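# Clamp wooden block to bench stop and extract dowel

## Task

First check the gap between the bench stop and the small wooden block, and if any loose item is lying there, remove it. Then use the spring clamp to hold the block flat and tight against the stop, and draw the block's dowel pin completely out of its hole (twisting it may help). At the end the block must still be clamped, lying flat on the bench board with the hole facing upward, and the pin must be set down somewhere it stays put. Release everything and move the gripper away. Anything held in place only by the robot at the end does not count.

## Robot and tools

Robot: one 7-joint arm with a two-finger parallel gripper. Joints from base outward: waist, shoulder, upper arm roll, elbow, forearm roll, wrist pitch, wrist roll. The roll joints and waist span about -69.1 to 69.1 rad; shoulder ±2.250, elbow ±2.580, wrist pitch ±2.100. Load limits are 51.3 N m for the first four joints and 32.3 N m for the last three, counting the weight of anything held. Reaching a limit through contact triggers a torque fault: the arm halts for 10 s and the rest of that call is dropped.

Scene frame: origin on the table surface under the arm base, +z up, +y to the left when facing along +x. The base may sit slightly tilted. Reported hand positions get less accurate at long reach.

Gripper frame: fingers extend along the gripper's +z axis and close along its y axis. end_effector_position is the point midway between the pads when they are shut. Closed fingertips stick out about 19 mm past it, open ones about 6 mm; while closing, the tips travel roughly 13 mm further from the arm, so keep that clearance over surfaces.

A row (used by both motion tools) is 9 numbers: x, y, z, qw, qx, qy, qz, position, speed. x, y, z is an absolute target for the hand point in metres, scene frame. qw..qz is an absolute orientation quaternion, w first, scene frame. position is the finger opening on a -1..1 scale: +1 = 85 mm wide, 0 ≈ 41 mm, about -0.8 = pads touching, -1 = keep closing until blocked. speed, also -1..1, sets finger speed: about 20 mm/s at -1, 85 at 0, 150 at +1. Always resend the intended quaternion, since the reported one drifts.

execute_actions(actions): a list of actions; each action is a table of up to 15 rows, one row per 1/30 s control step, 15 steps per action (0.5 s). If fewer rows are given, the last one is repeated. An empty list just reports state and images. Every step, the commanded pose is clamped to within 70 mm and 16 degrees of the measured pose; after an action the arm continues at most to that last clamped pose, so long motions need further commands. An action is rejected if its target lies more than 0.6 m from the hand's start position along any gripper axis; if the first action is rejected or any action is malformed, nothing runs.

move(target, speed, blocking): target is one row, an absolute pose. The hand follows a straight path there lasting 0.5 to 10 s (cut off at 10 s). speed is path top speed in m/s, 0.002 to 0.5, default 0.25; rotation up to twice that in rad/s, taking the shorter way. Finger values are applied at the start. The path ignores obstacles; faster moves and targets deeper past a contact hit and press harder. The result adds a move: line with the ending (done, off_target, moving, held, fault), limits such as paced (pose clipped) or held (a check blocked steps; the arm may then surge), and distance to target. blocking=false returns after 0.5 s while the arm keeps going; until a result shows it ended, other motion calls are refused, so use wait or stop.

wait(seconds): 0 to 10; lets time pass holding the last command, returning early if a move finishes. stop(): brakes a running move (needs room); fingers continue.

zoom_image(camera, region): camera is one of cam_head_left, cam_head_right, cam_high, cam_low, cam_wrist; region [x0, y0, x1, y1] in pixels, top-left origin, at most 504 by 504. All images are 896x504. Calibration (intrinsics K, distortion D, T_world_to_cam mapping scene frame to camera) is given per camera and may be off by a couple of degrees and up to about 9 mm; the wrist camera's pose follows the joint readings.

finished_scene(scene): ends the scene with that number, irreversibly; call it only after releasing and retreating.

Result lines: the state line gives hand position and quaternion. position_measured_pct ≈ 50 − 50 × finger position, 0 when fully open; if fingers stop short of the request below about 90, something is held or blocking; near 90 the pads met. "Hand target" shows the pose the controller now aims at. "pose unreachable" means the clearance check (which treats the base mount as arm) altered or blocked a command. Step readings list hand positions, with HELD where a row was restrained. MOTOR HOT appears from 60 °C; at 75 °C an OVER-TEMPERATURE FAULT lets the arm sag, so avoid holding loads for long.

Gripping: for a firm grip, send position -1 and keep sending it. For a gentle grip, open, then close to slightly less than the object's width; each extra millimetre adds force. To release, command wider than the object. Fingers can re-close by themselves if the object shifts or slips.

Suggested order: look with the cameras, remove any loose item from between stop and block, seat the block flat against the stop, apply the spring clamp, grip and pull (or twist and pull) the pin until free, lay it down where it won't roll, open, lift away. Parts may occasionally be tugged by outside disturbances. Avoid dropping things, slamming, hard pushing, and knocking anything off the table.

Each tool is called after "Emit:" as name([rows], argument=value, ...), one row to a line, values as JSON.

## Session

Emit:
execute_actions(actions=[])

Scene clock: 0.00 s.
end_effector_position=(+0.3092, +0.3965, +0.1136) position_measured_pct=0.0 end_effector_quat_wxyz=(+0.317, +0.067, +0.921, -0.219)
Joint positions: [-2.07   0.743  0.492  1.917  1.066  1.202 -1.323]
Joint velocities: [ 0.    -0.    -0.    -0.002 -0.    -0.     0.001]
Motor temperatures (°C, as the motors report them): [34 33 30 34 35 38 36]
Hand target: +0.309, +0.397, +0.114; +0.317, +0.067, +0.921, -0.219
camera_calibration (this result's frames):
cam_wrist: T_world_to_cam=[[0.20061, 0.9136, -0.353683, -0.397873], [0.75527, 0.0857079, 0.649785, -0.30089], [0.623957, -0.39748, -0.672821, 0.183731], [0, 0, 0, 1]] pos_world=[0.192431, 0.462315, 0.178411]

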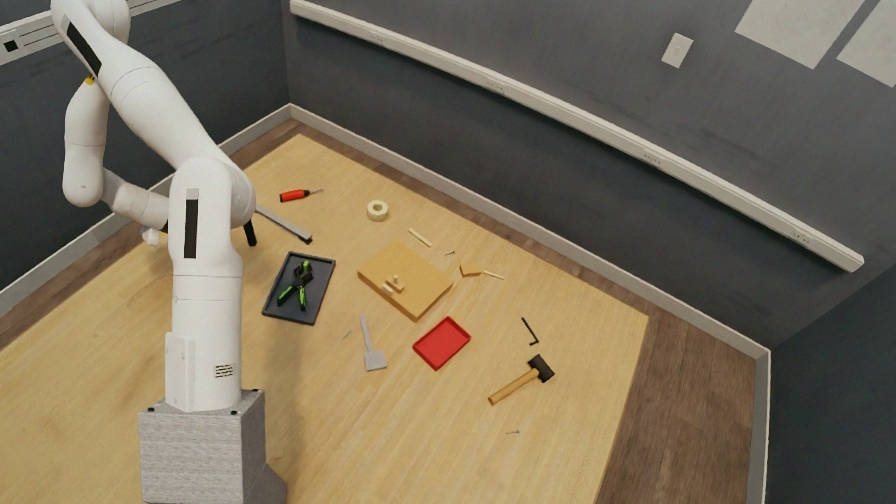

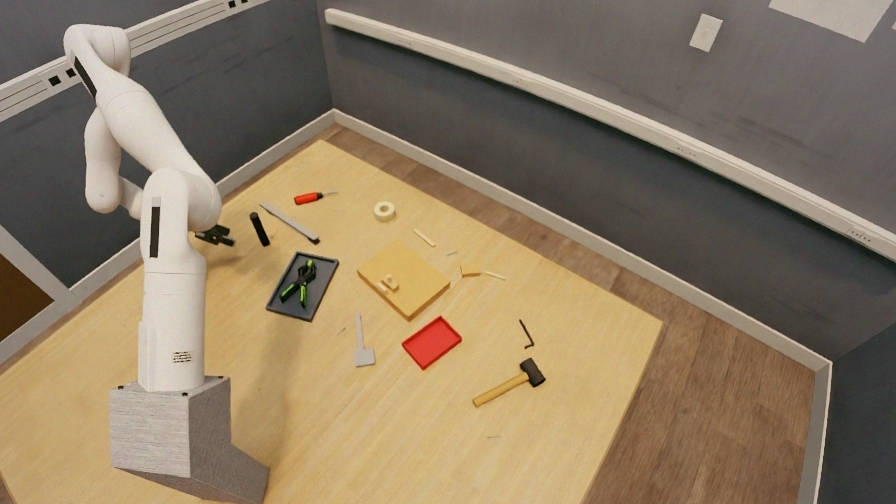

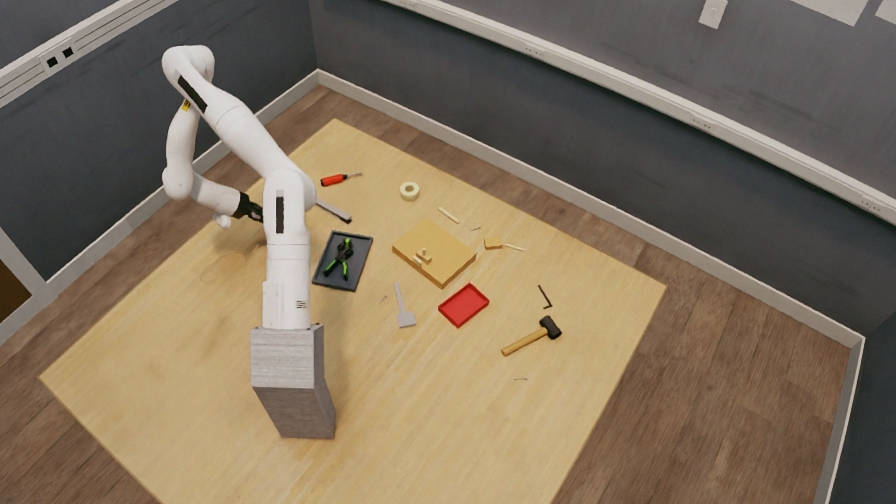

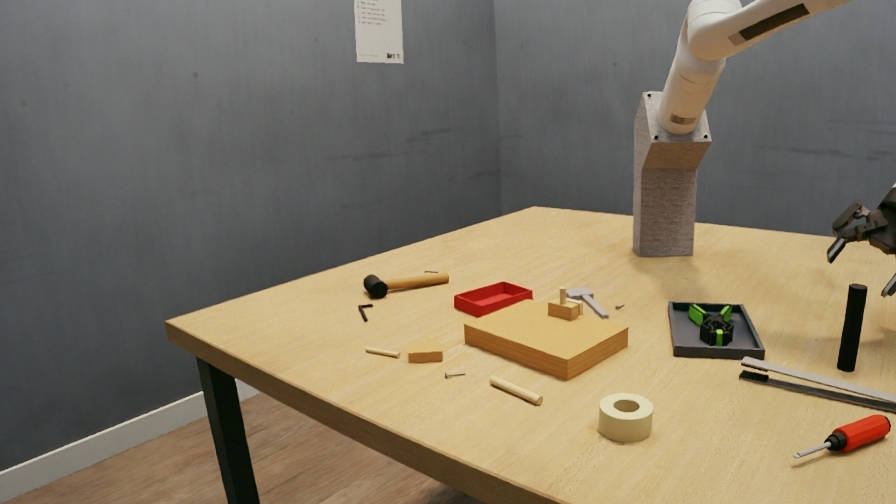

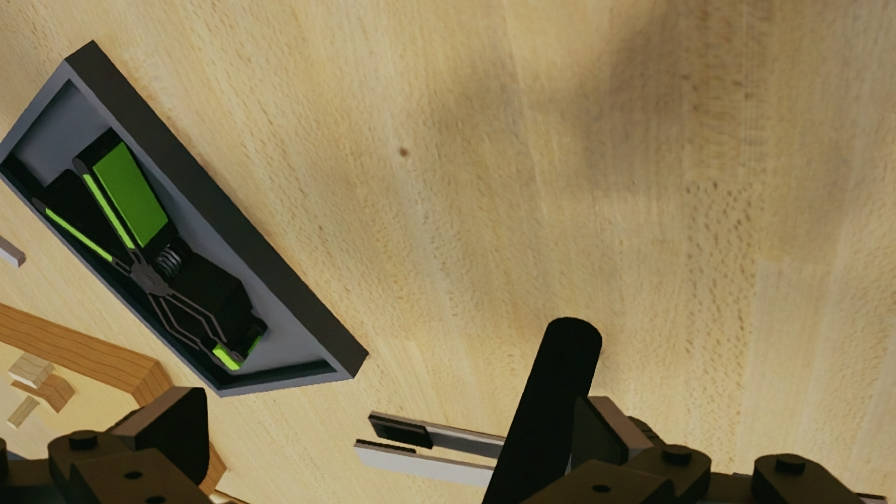

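Emit:
zoom_image(camera="cam_head_left", region=[250,230,470,340])

Emit:
zoom_image(camera="cam_head_right", region=[360,260,420,305])

Emit:
zoom_image(camera="cam_low", region=[520,275,620,335])

Region (250, 230, 470, 340) of cam_head_left's 896x504 image, scaled by 2.291, with more detail than that image has.

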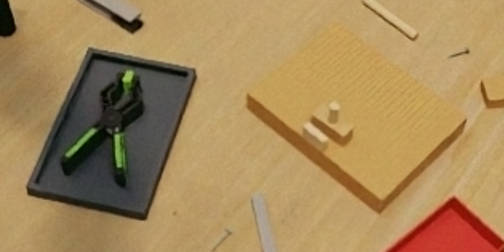

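Region (360, 260, 420, 305) of cam_head_right's 896x504 image, scaled by 8.400, with more detail than that image has; it fills the top 378 rows of this view, and the rest is white.

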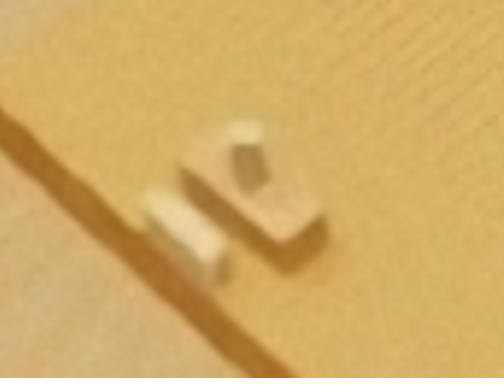

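Region (520, 275, 620, 335) of cam_low's 896x504 image, scaled by 5.040, with more detail than that image has; it fills the top 302 rows of this view, and the rest is white.

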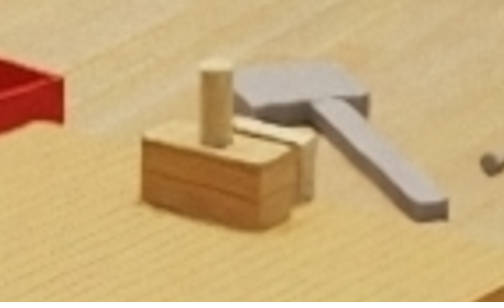

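Emit:
move(target=[0.3,0.39,0.19,0.317,0.067,0.921,-0.219,1,0], speed=0.25)

Emit:
move(target=[0.33,0.1,0.32,0,0.9914,0.1305,0,1,0], speed=0.4)

Scene clock: 1.97 s.
end_effector_position=(+0.3001, +0.3894, +0.1898) position_measured_pct=0.0 end_effector_quat_wxyz=(+0.317, +0.067, +0.920, -0.219)
Joint positions: [-2.222  0.609  0.475  2.008  0.992  1.34  -1.321]
Joint velocities: [-0.006 -0.007 -0.003 -0.     0.     0.    -0.001]
Motor temperatures (°C, as the motors report them): [34 33 30 34 35 38 36]
Hand target: +0.300, +0.390, +0.190; +0.317, +0.067, +0.920, -0.219
Off the commanded pose: 0.001 m, 0 deg.
move: done
camera_calibration (this result's frames):
cam_wrist: T_world_to_cam=[[0.201161, 0.912988, -0.354948, -0.36226], [0.755095, 0.0862983, 0.649911, -0.34317], [0.623992, -0.398756, -0.672032, 0.238172], [0, 0, 0, 1]] pos_world=[0.183381, 0.455326, 0.254506]

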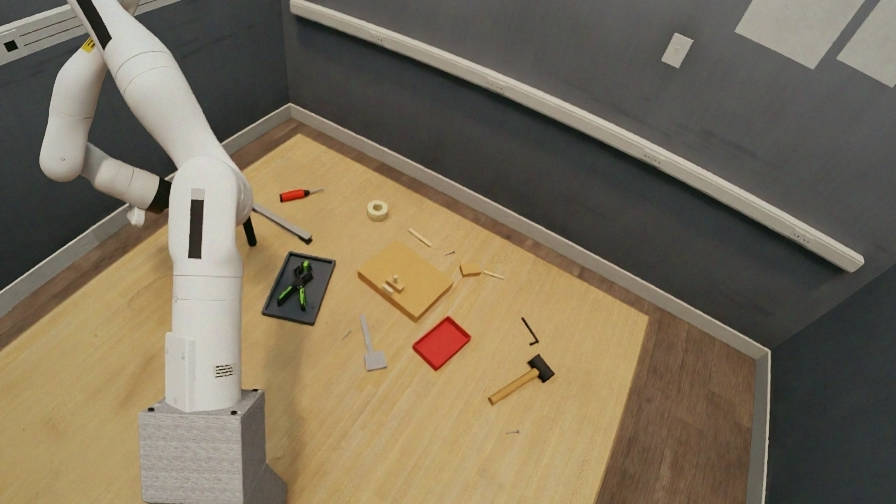

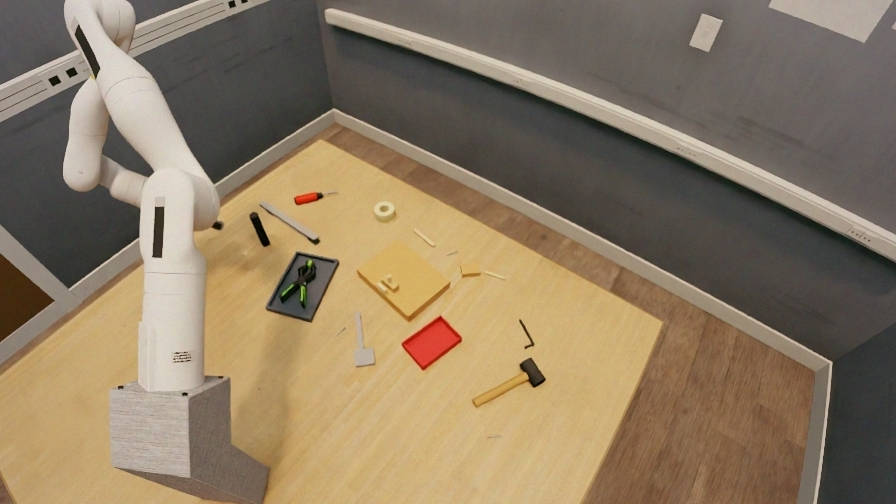

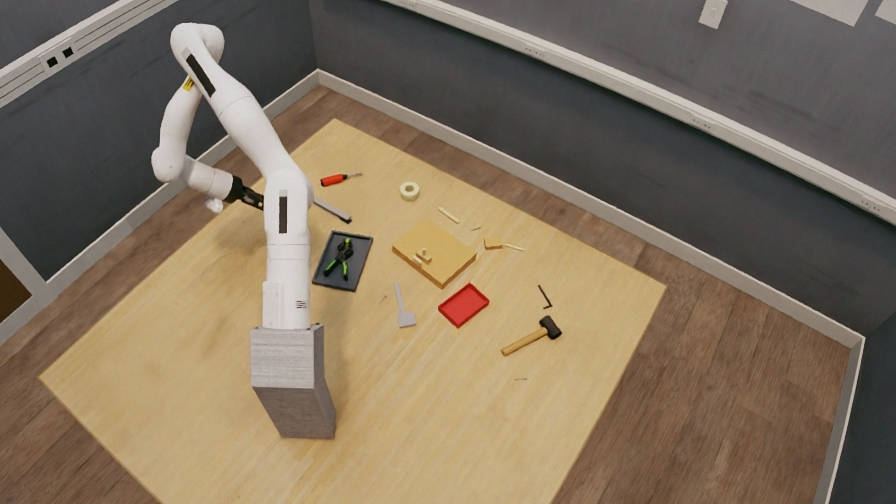

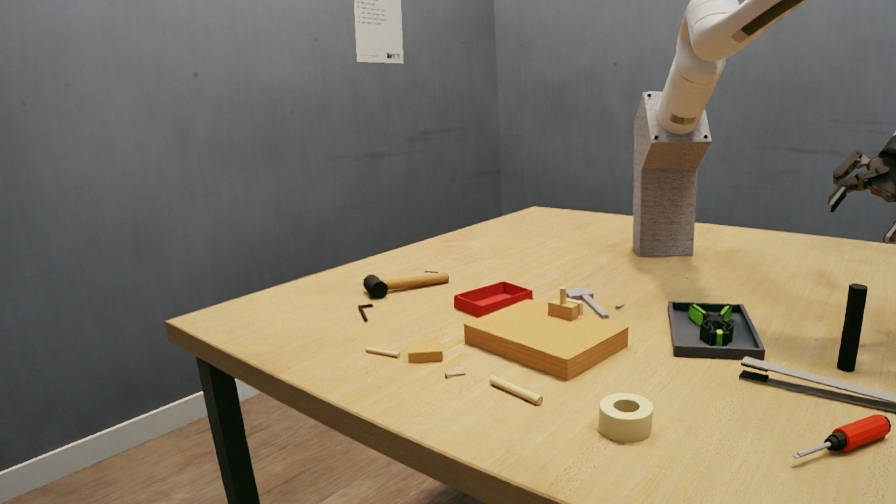

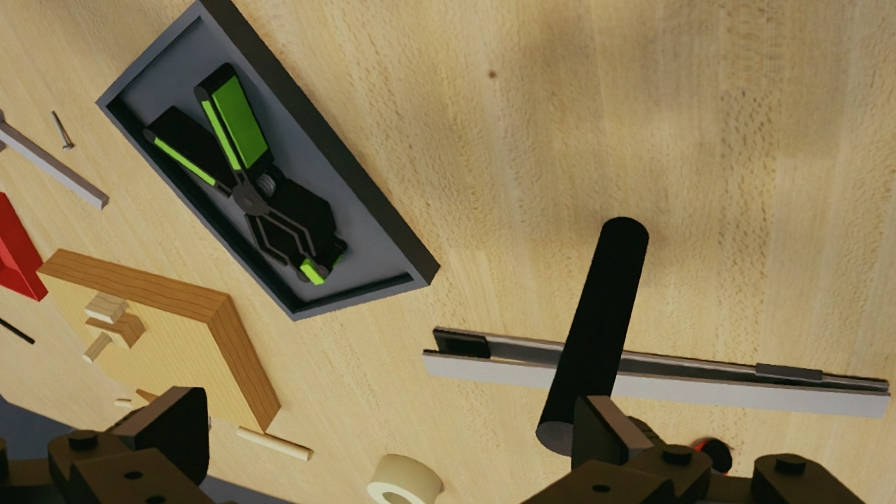

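Scene clock: 6.07 s.
end_effector_position=(+0.3319, +0.0980, +0.3201) position_measured_pct=0.0 end_effector_quat_wxyz=(-0.020, +0.990, +0.130, -0.052)
Joint positions: [-2.054 -1.491 -0.213  2.577  0.624  1.73  -3.073]
Joint velocities: [-0.203 -0.002 -0.189 -0.    -0.088  0.186 -0.209]
Motor temperatures (°C, as the motors report them): [34 33 30 34 35 38 36]
Hand target: +0.332, +0.098, +0.320; -0.021, +0.990, +0.130, -0.052
Off the commanded pose: 0.003 m, 6 deg.
joint sent to its limit — the command would take joint 4 (elbow) past its upper limit, so that joint was sent only as far as its limit.
move: off_target
camera_calibration (this result's frames):
cam_wrist: T_world_to_cam=[[0.302996, -0.95292, -0.0116772, -0.0171847], [-0.938191, -0.300419, 0.171887, 0.326257], [-0.167303, -0.0411257, -0.985047, 0.517515], [0, 0, 0, 1]] pos_world=[0.39788, 0.102921, 0.453497]

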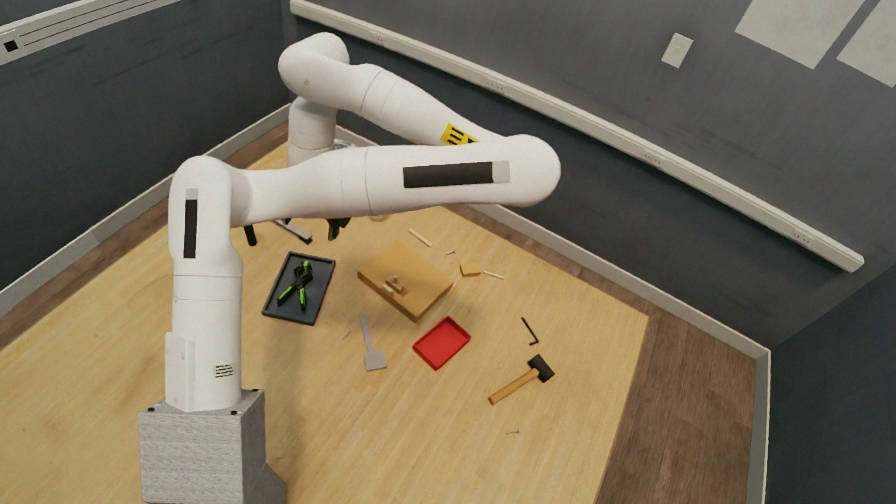

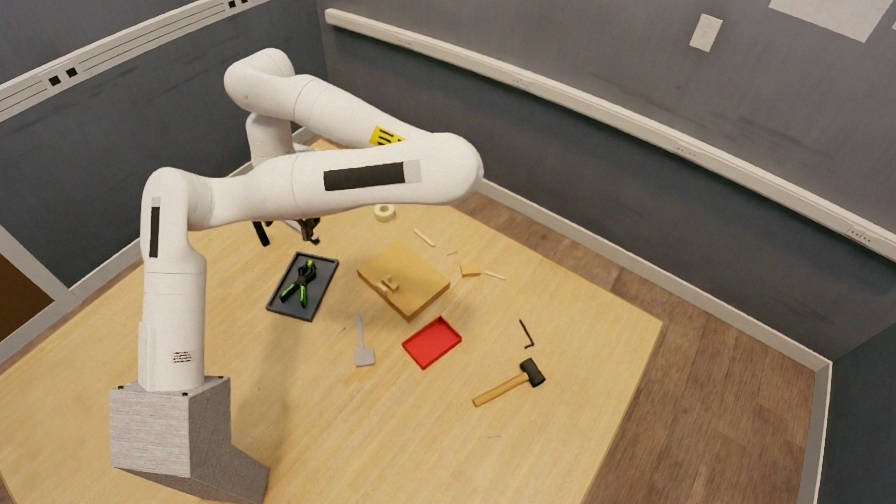

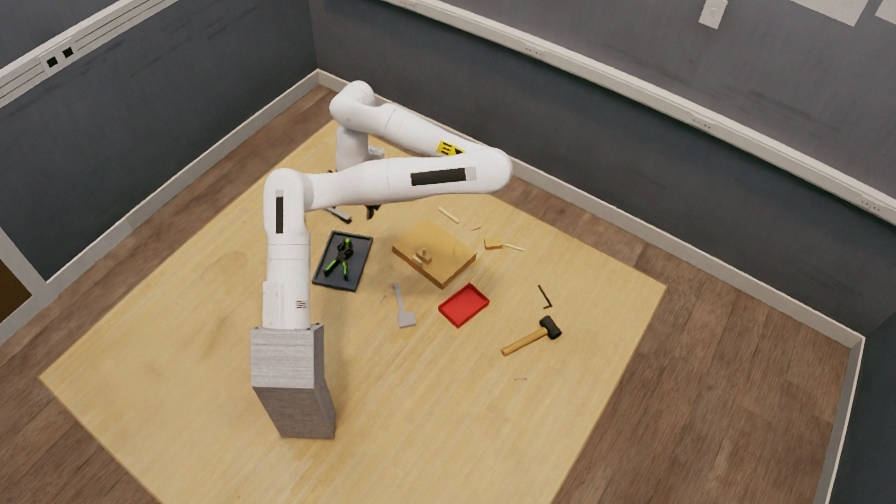

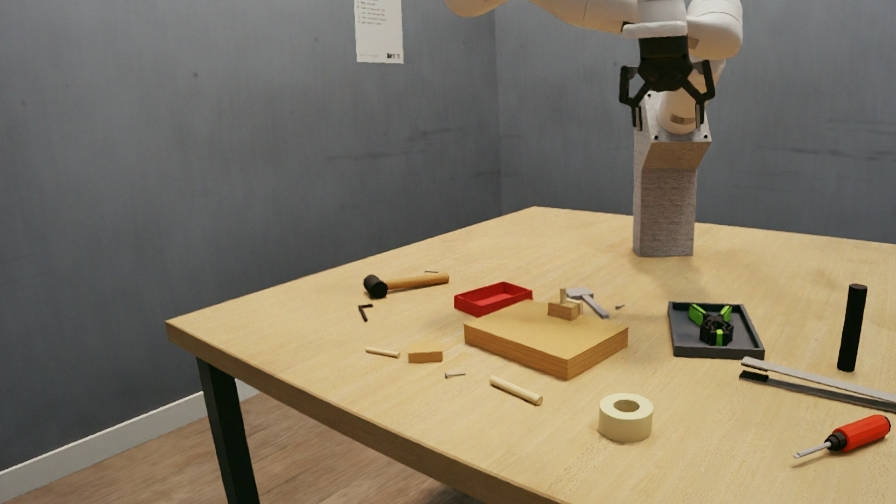

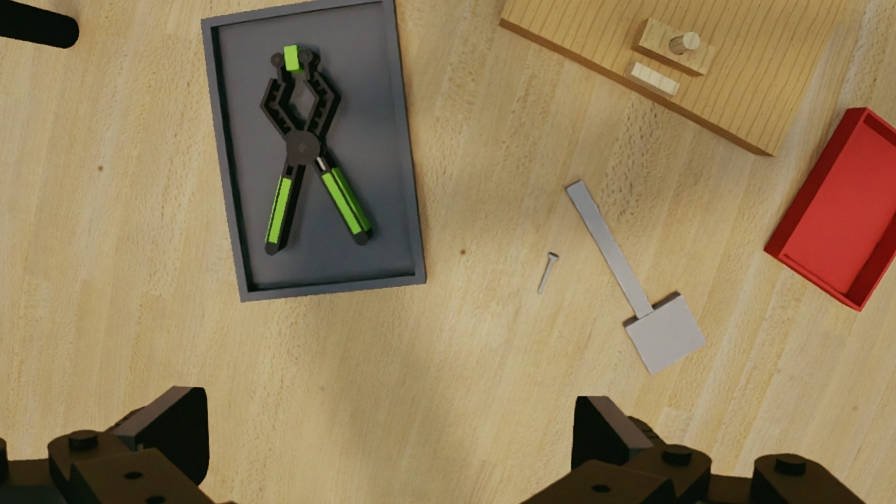

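Emit:
move(target=[0.48,0.03,0.13,0,0.649,-0.76,0,0.6,0], speed=0.4)

Scene clock: 10.00 s.
end_effector_position=(+0.4790, +0.0294, +0.1289) position_measured_pct=19.8 end_effector_quat_wxyz=(-0.002, -0.649, +0.761, -0.000)
Joint positions: [-2.378 -1.936  0.431  2.326  1.696  1.878 -4.383]
Joint velocities: [-0.003 -0.002  0.002 -0.     0.    -0.    -0.   ]
Motor temperatures (°C, as the motors report them): [34 33 30 34 35 38 36]
Hand target: +0.479, +0.030, +0.129; -0.002, -0.649, +0.761, -0.000
Off the commanded pose: 0.002 m, 0 deg.
move: done
camera_calibration (this result's frames):
cam_wrist: T_world_to_cam=[[-0.992295, 0.113892, 0.0487793, 0.451888], [0.11728, 0.990383, 0.0733924, -0.0543219], [-0.0399514, 0.0785478, -0.996109, 0.287839], [0, 0, 0, 1]] pos_world=[0.466277, -0.0202759, 0.268663]

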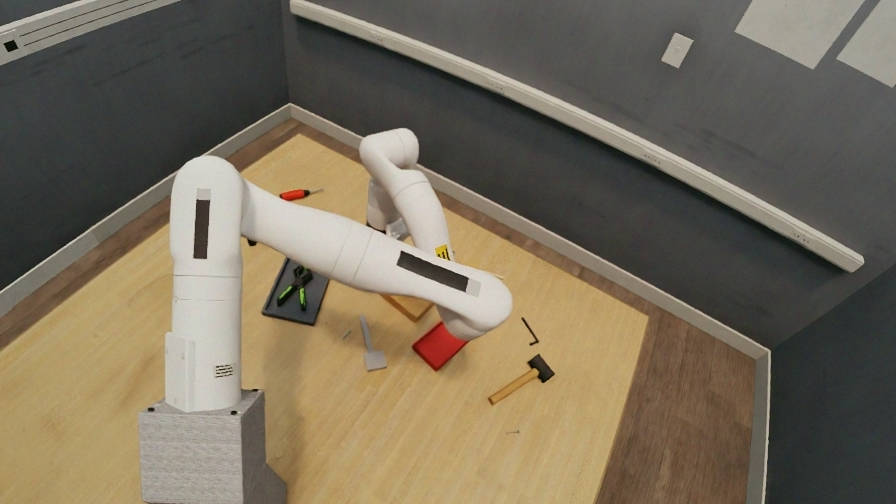

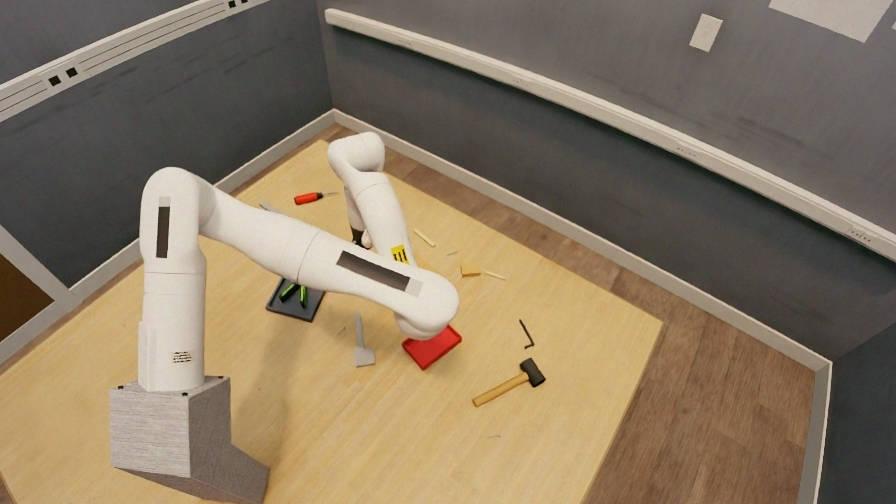

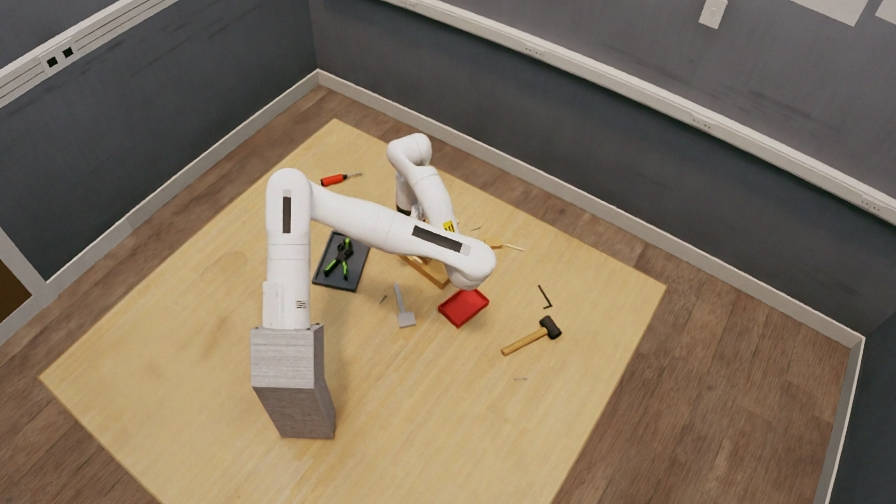

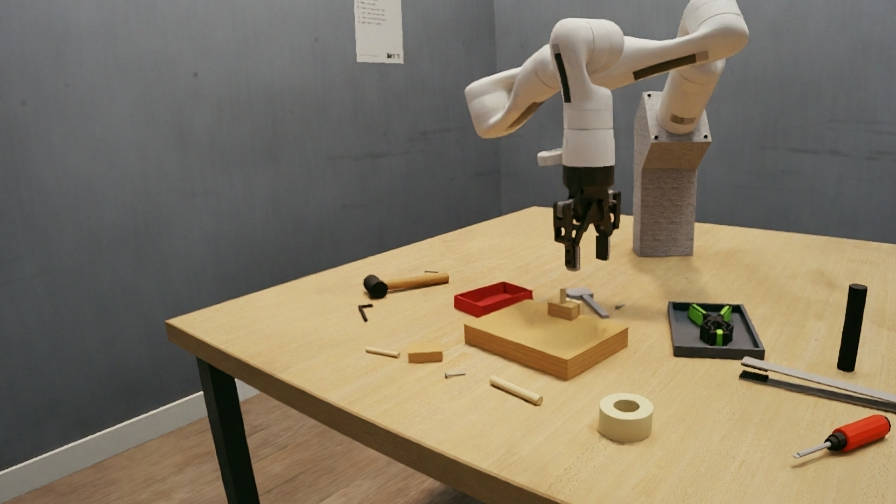

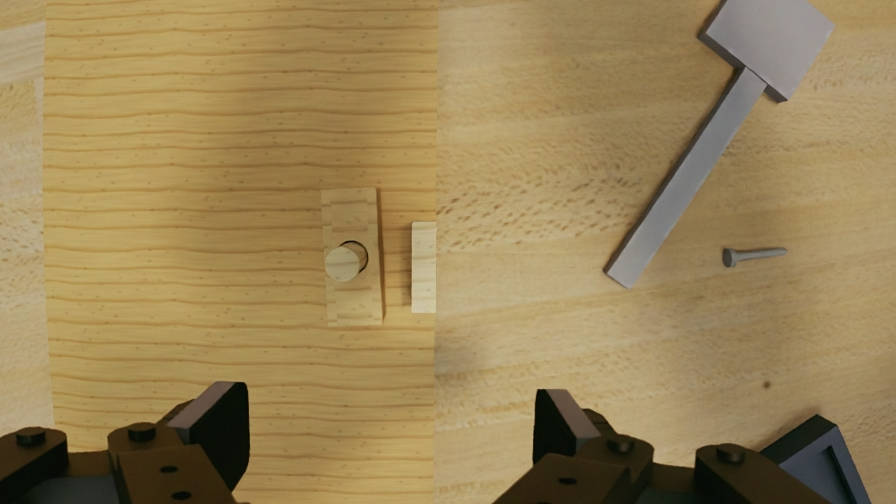

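Emit:
move(target=[0.473,-0.001,0.053,0,0.6646,-0.7472,0,0.6,0], speed=0.12)

Scene clock: 12.10 s.
end_effector_position=(+0.4727, -0.0010, +0.0529) position_measured_pct=19.8 end_effector_quat_wxyz=(-0.000, -0.665, +0.747, -0.000)
Joint positions: [-2.414 -2.126  0.563  2.246  1.942  1.785 -4.117]
Joint velocities: [ 0.    -0.007  0.003 -0.001 -0.001  0.    -0.001]
Motor temperatures (°C, as the motors report them): [34 33 30 34 35 38 36]
Hand target: +0.472, -0.001, +0.053; -0.000, -0.665, +0.747, +0.000
Off the commanded pose: 0.000 m, 0 deg.
move: done
camera_calibration (this result's frames):
cam_wrist: T_world_to_cam=[[-0.996322, 0.0716634, 0.0469821, 0.454762], [0.0751103, 0.994256, 0.0762465, 0.00183555], [-0.0412481, 0.0794949, -0.995982, 0.214856], [0, 0, 0, 1]] pos_world=[0.461814, -0.0514948, 0.192487]

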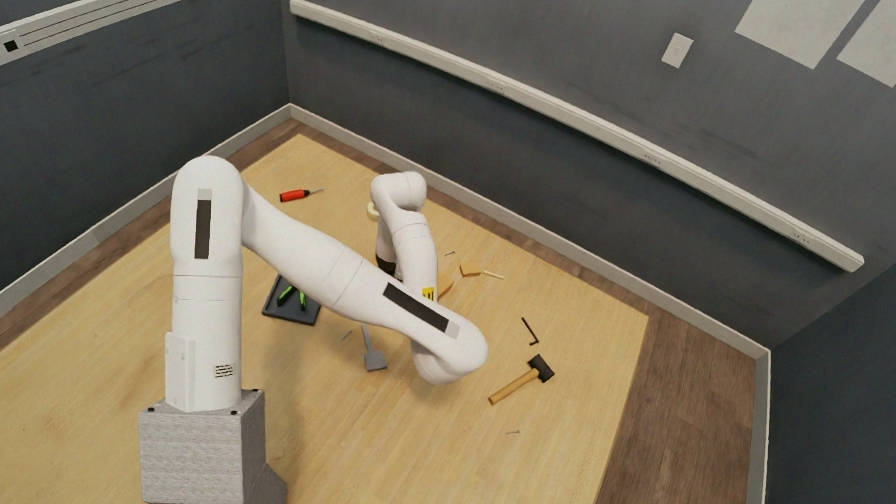

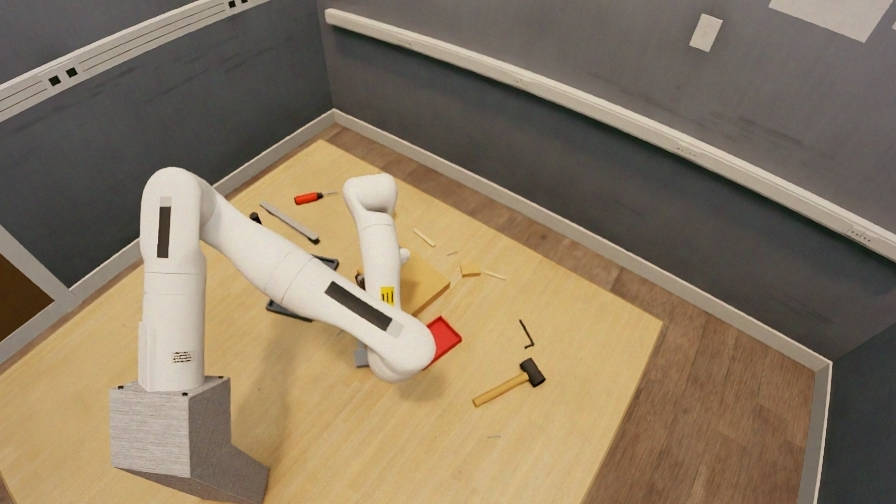

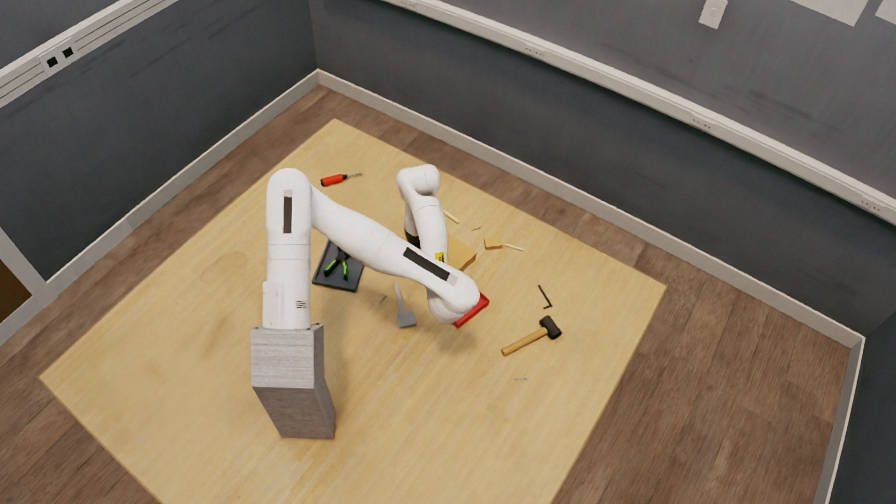

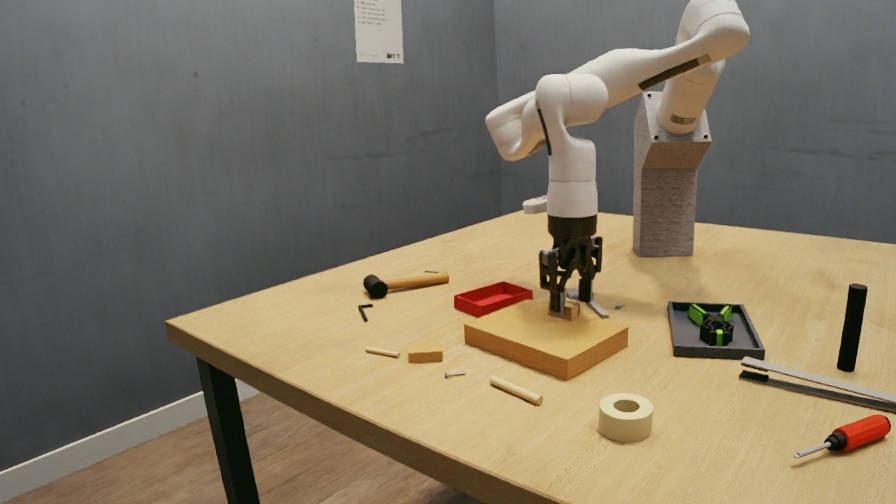

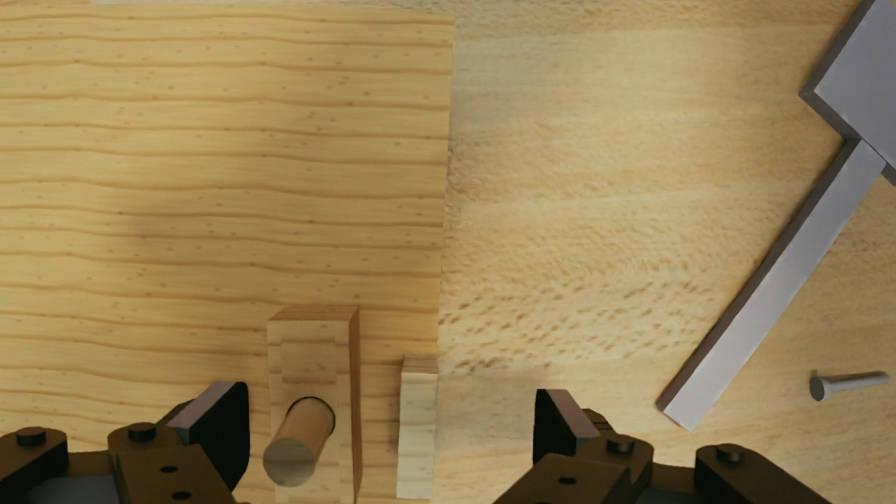

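Emit:
execute_actions([
  [[0.4755,-0.0013,0.053,0,0.6646,-0.7472,0,-0.38,-0.6]],
  [[0.4755,-0.0013,0.053,0,0.6646,-0.7472,0,-0.38,-0.6]],
  [[0.4755,-0.0013,0.053,0,0.6646,-0.7472,0,-0.38,-0.6]],
])

Scene clock: 13.90 s.
end_effector_position=(+0.4755, -0.0018, +0.0533) position_measured_pct=65.5 end_effector_quat_wxyz=(-0.000, -0.665, +0.747, -0.000)
Joint positions: [-2.414 -2.122  0.56   2.238  1.941  1.784 -4.114]
Joint velocities: [-0.    -0.003 -0.001  0.001  0.     0.001  0.002]
Motor temperatures (°C, as the motors report them): [34 33 30 34 35 38 36]
Hand target: +0.475, -0.001, +0.053; -0.000, -0.665, +0.747, +0.000
Off the commanded pose: 0.001 m, 0 deg.
Step readings (end_effector_position; steps 1 to 15: 1st action; 16 to 30: 2nd action; 31 to 45: 3rd action):
0: (+0.4724, -0.0010, +0.0527)
1: (+0.4727, -0.0010, +0.0528)
2: (+0.4738, -0.0010, +0.0528)
4: (+0.4753, -0.0013, +0.0530)
8: (+0.4754, -0.0013, +0.0530)
15: (+0.4755, -0.0013, +0.0530)
16: (+0.4755, -0.0013, +0.0530)
17: (+0.4755, -0.0013, +0.0530)
19: (+0.4755, -0.0013, +0.0530)
23: (+0.4755, -0.0013, +0.0530)
30: (+0.4754, -0.0016, +0.0532)
31: (+0.4755, -0.0017, +0.0532)
32: (+0.4755, -0.0018, +0.0533)
34: (+0.4755, -0.0018, +0.0533)
38: (+0.4755, -0.0018, +0.0533)
45: end_effector_position above
camera_calibration (this result's frames):
cam_wrist: T_world_to_cam=[[-0.996284, 0.0725735, 0.0463858, 0.457631], [0.0759634, 0.994205, 0.0760607, 0.0019968], [-0.040597, 0.0793017, -0.996024, 0.215098], [0, 0, 0, 1]] pos_world=[0.464511, -0.0522548, 0.192864]

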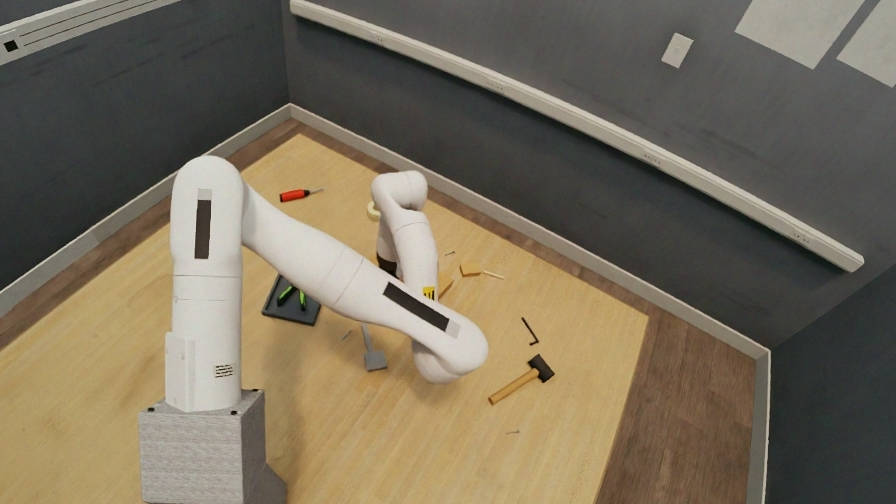

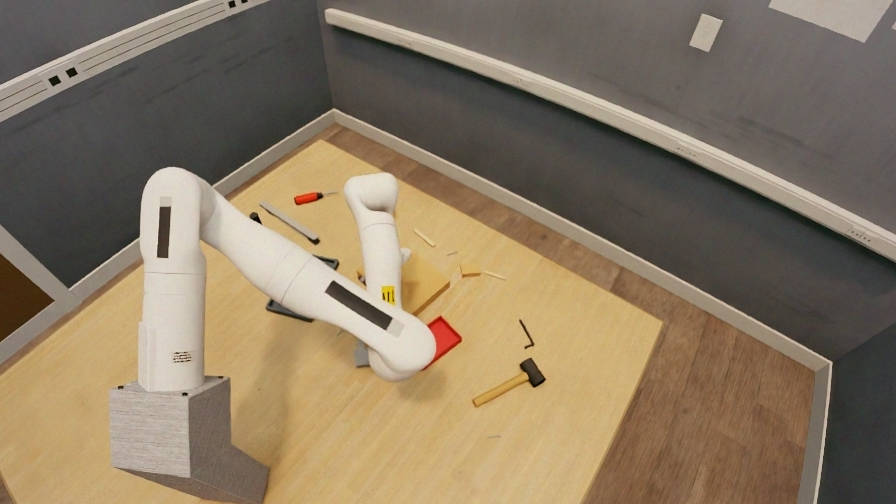

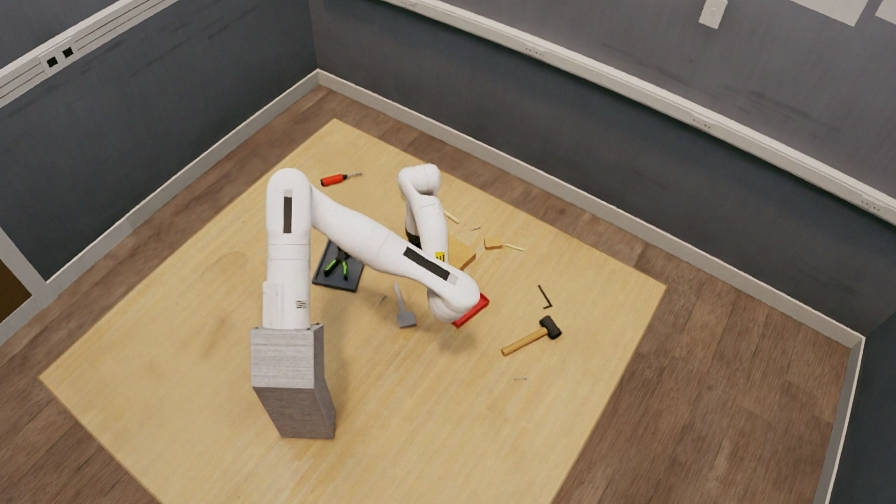

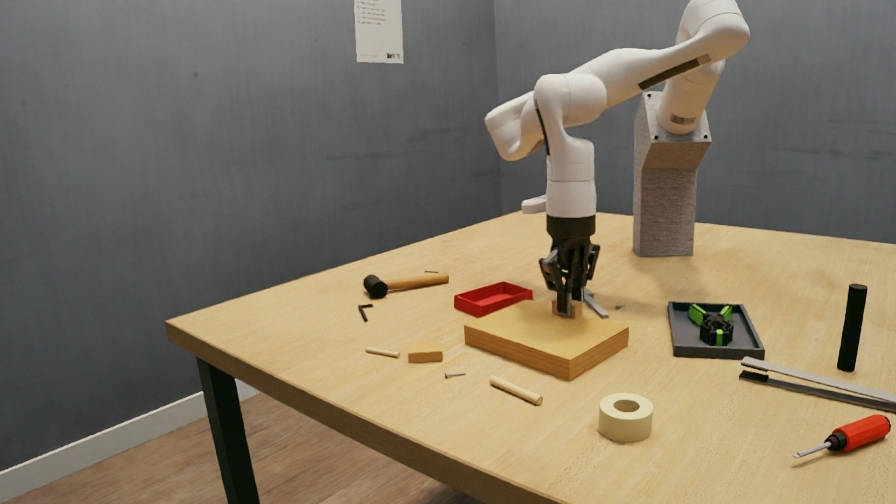

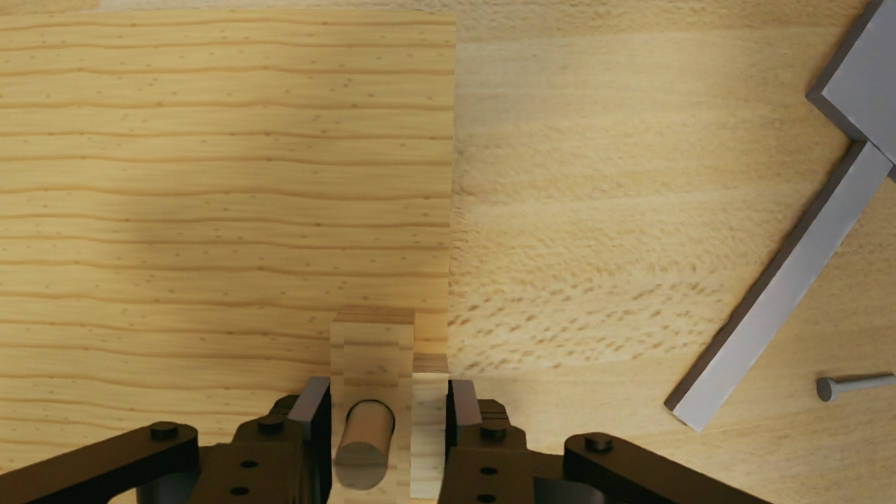

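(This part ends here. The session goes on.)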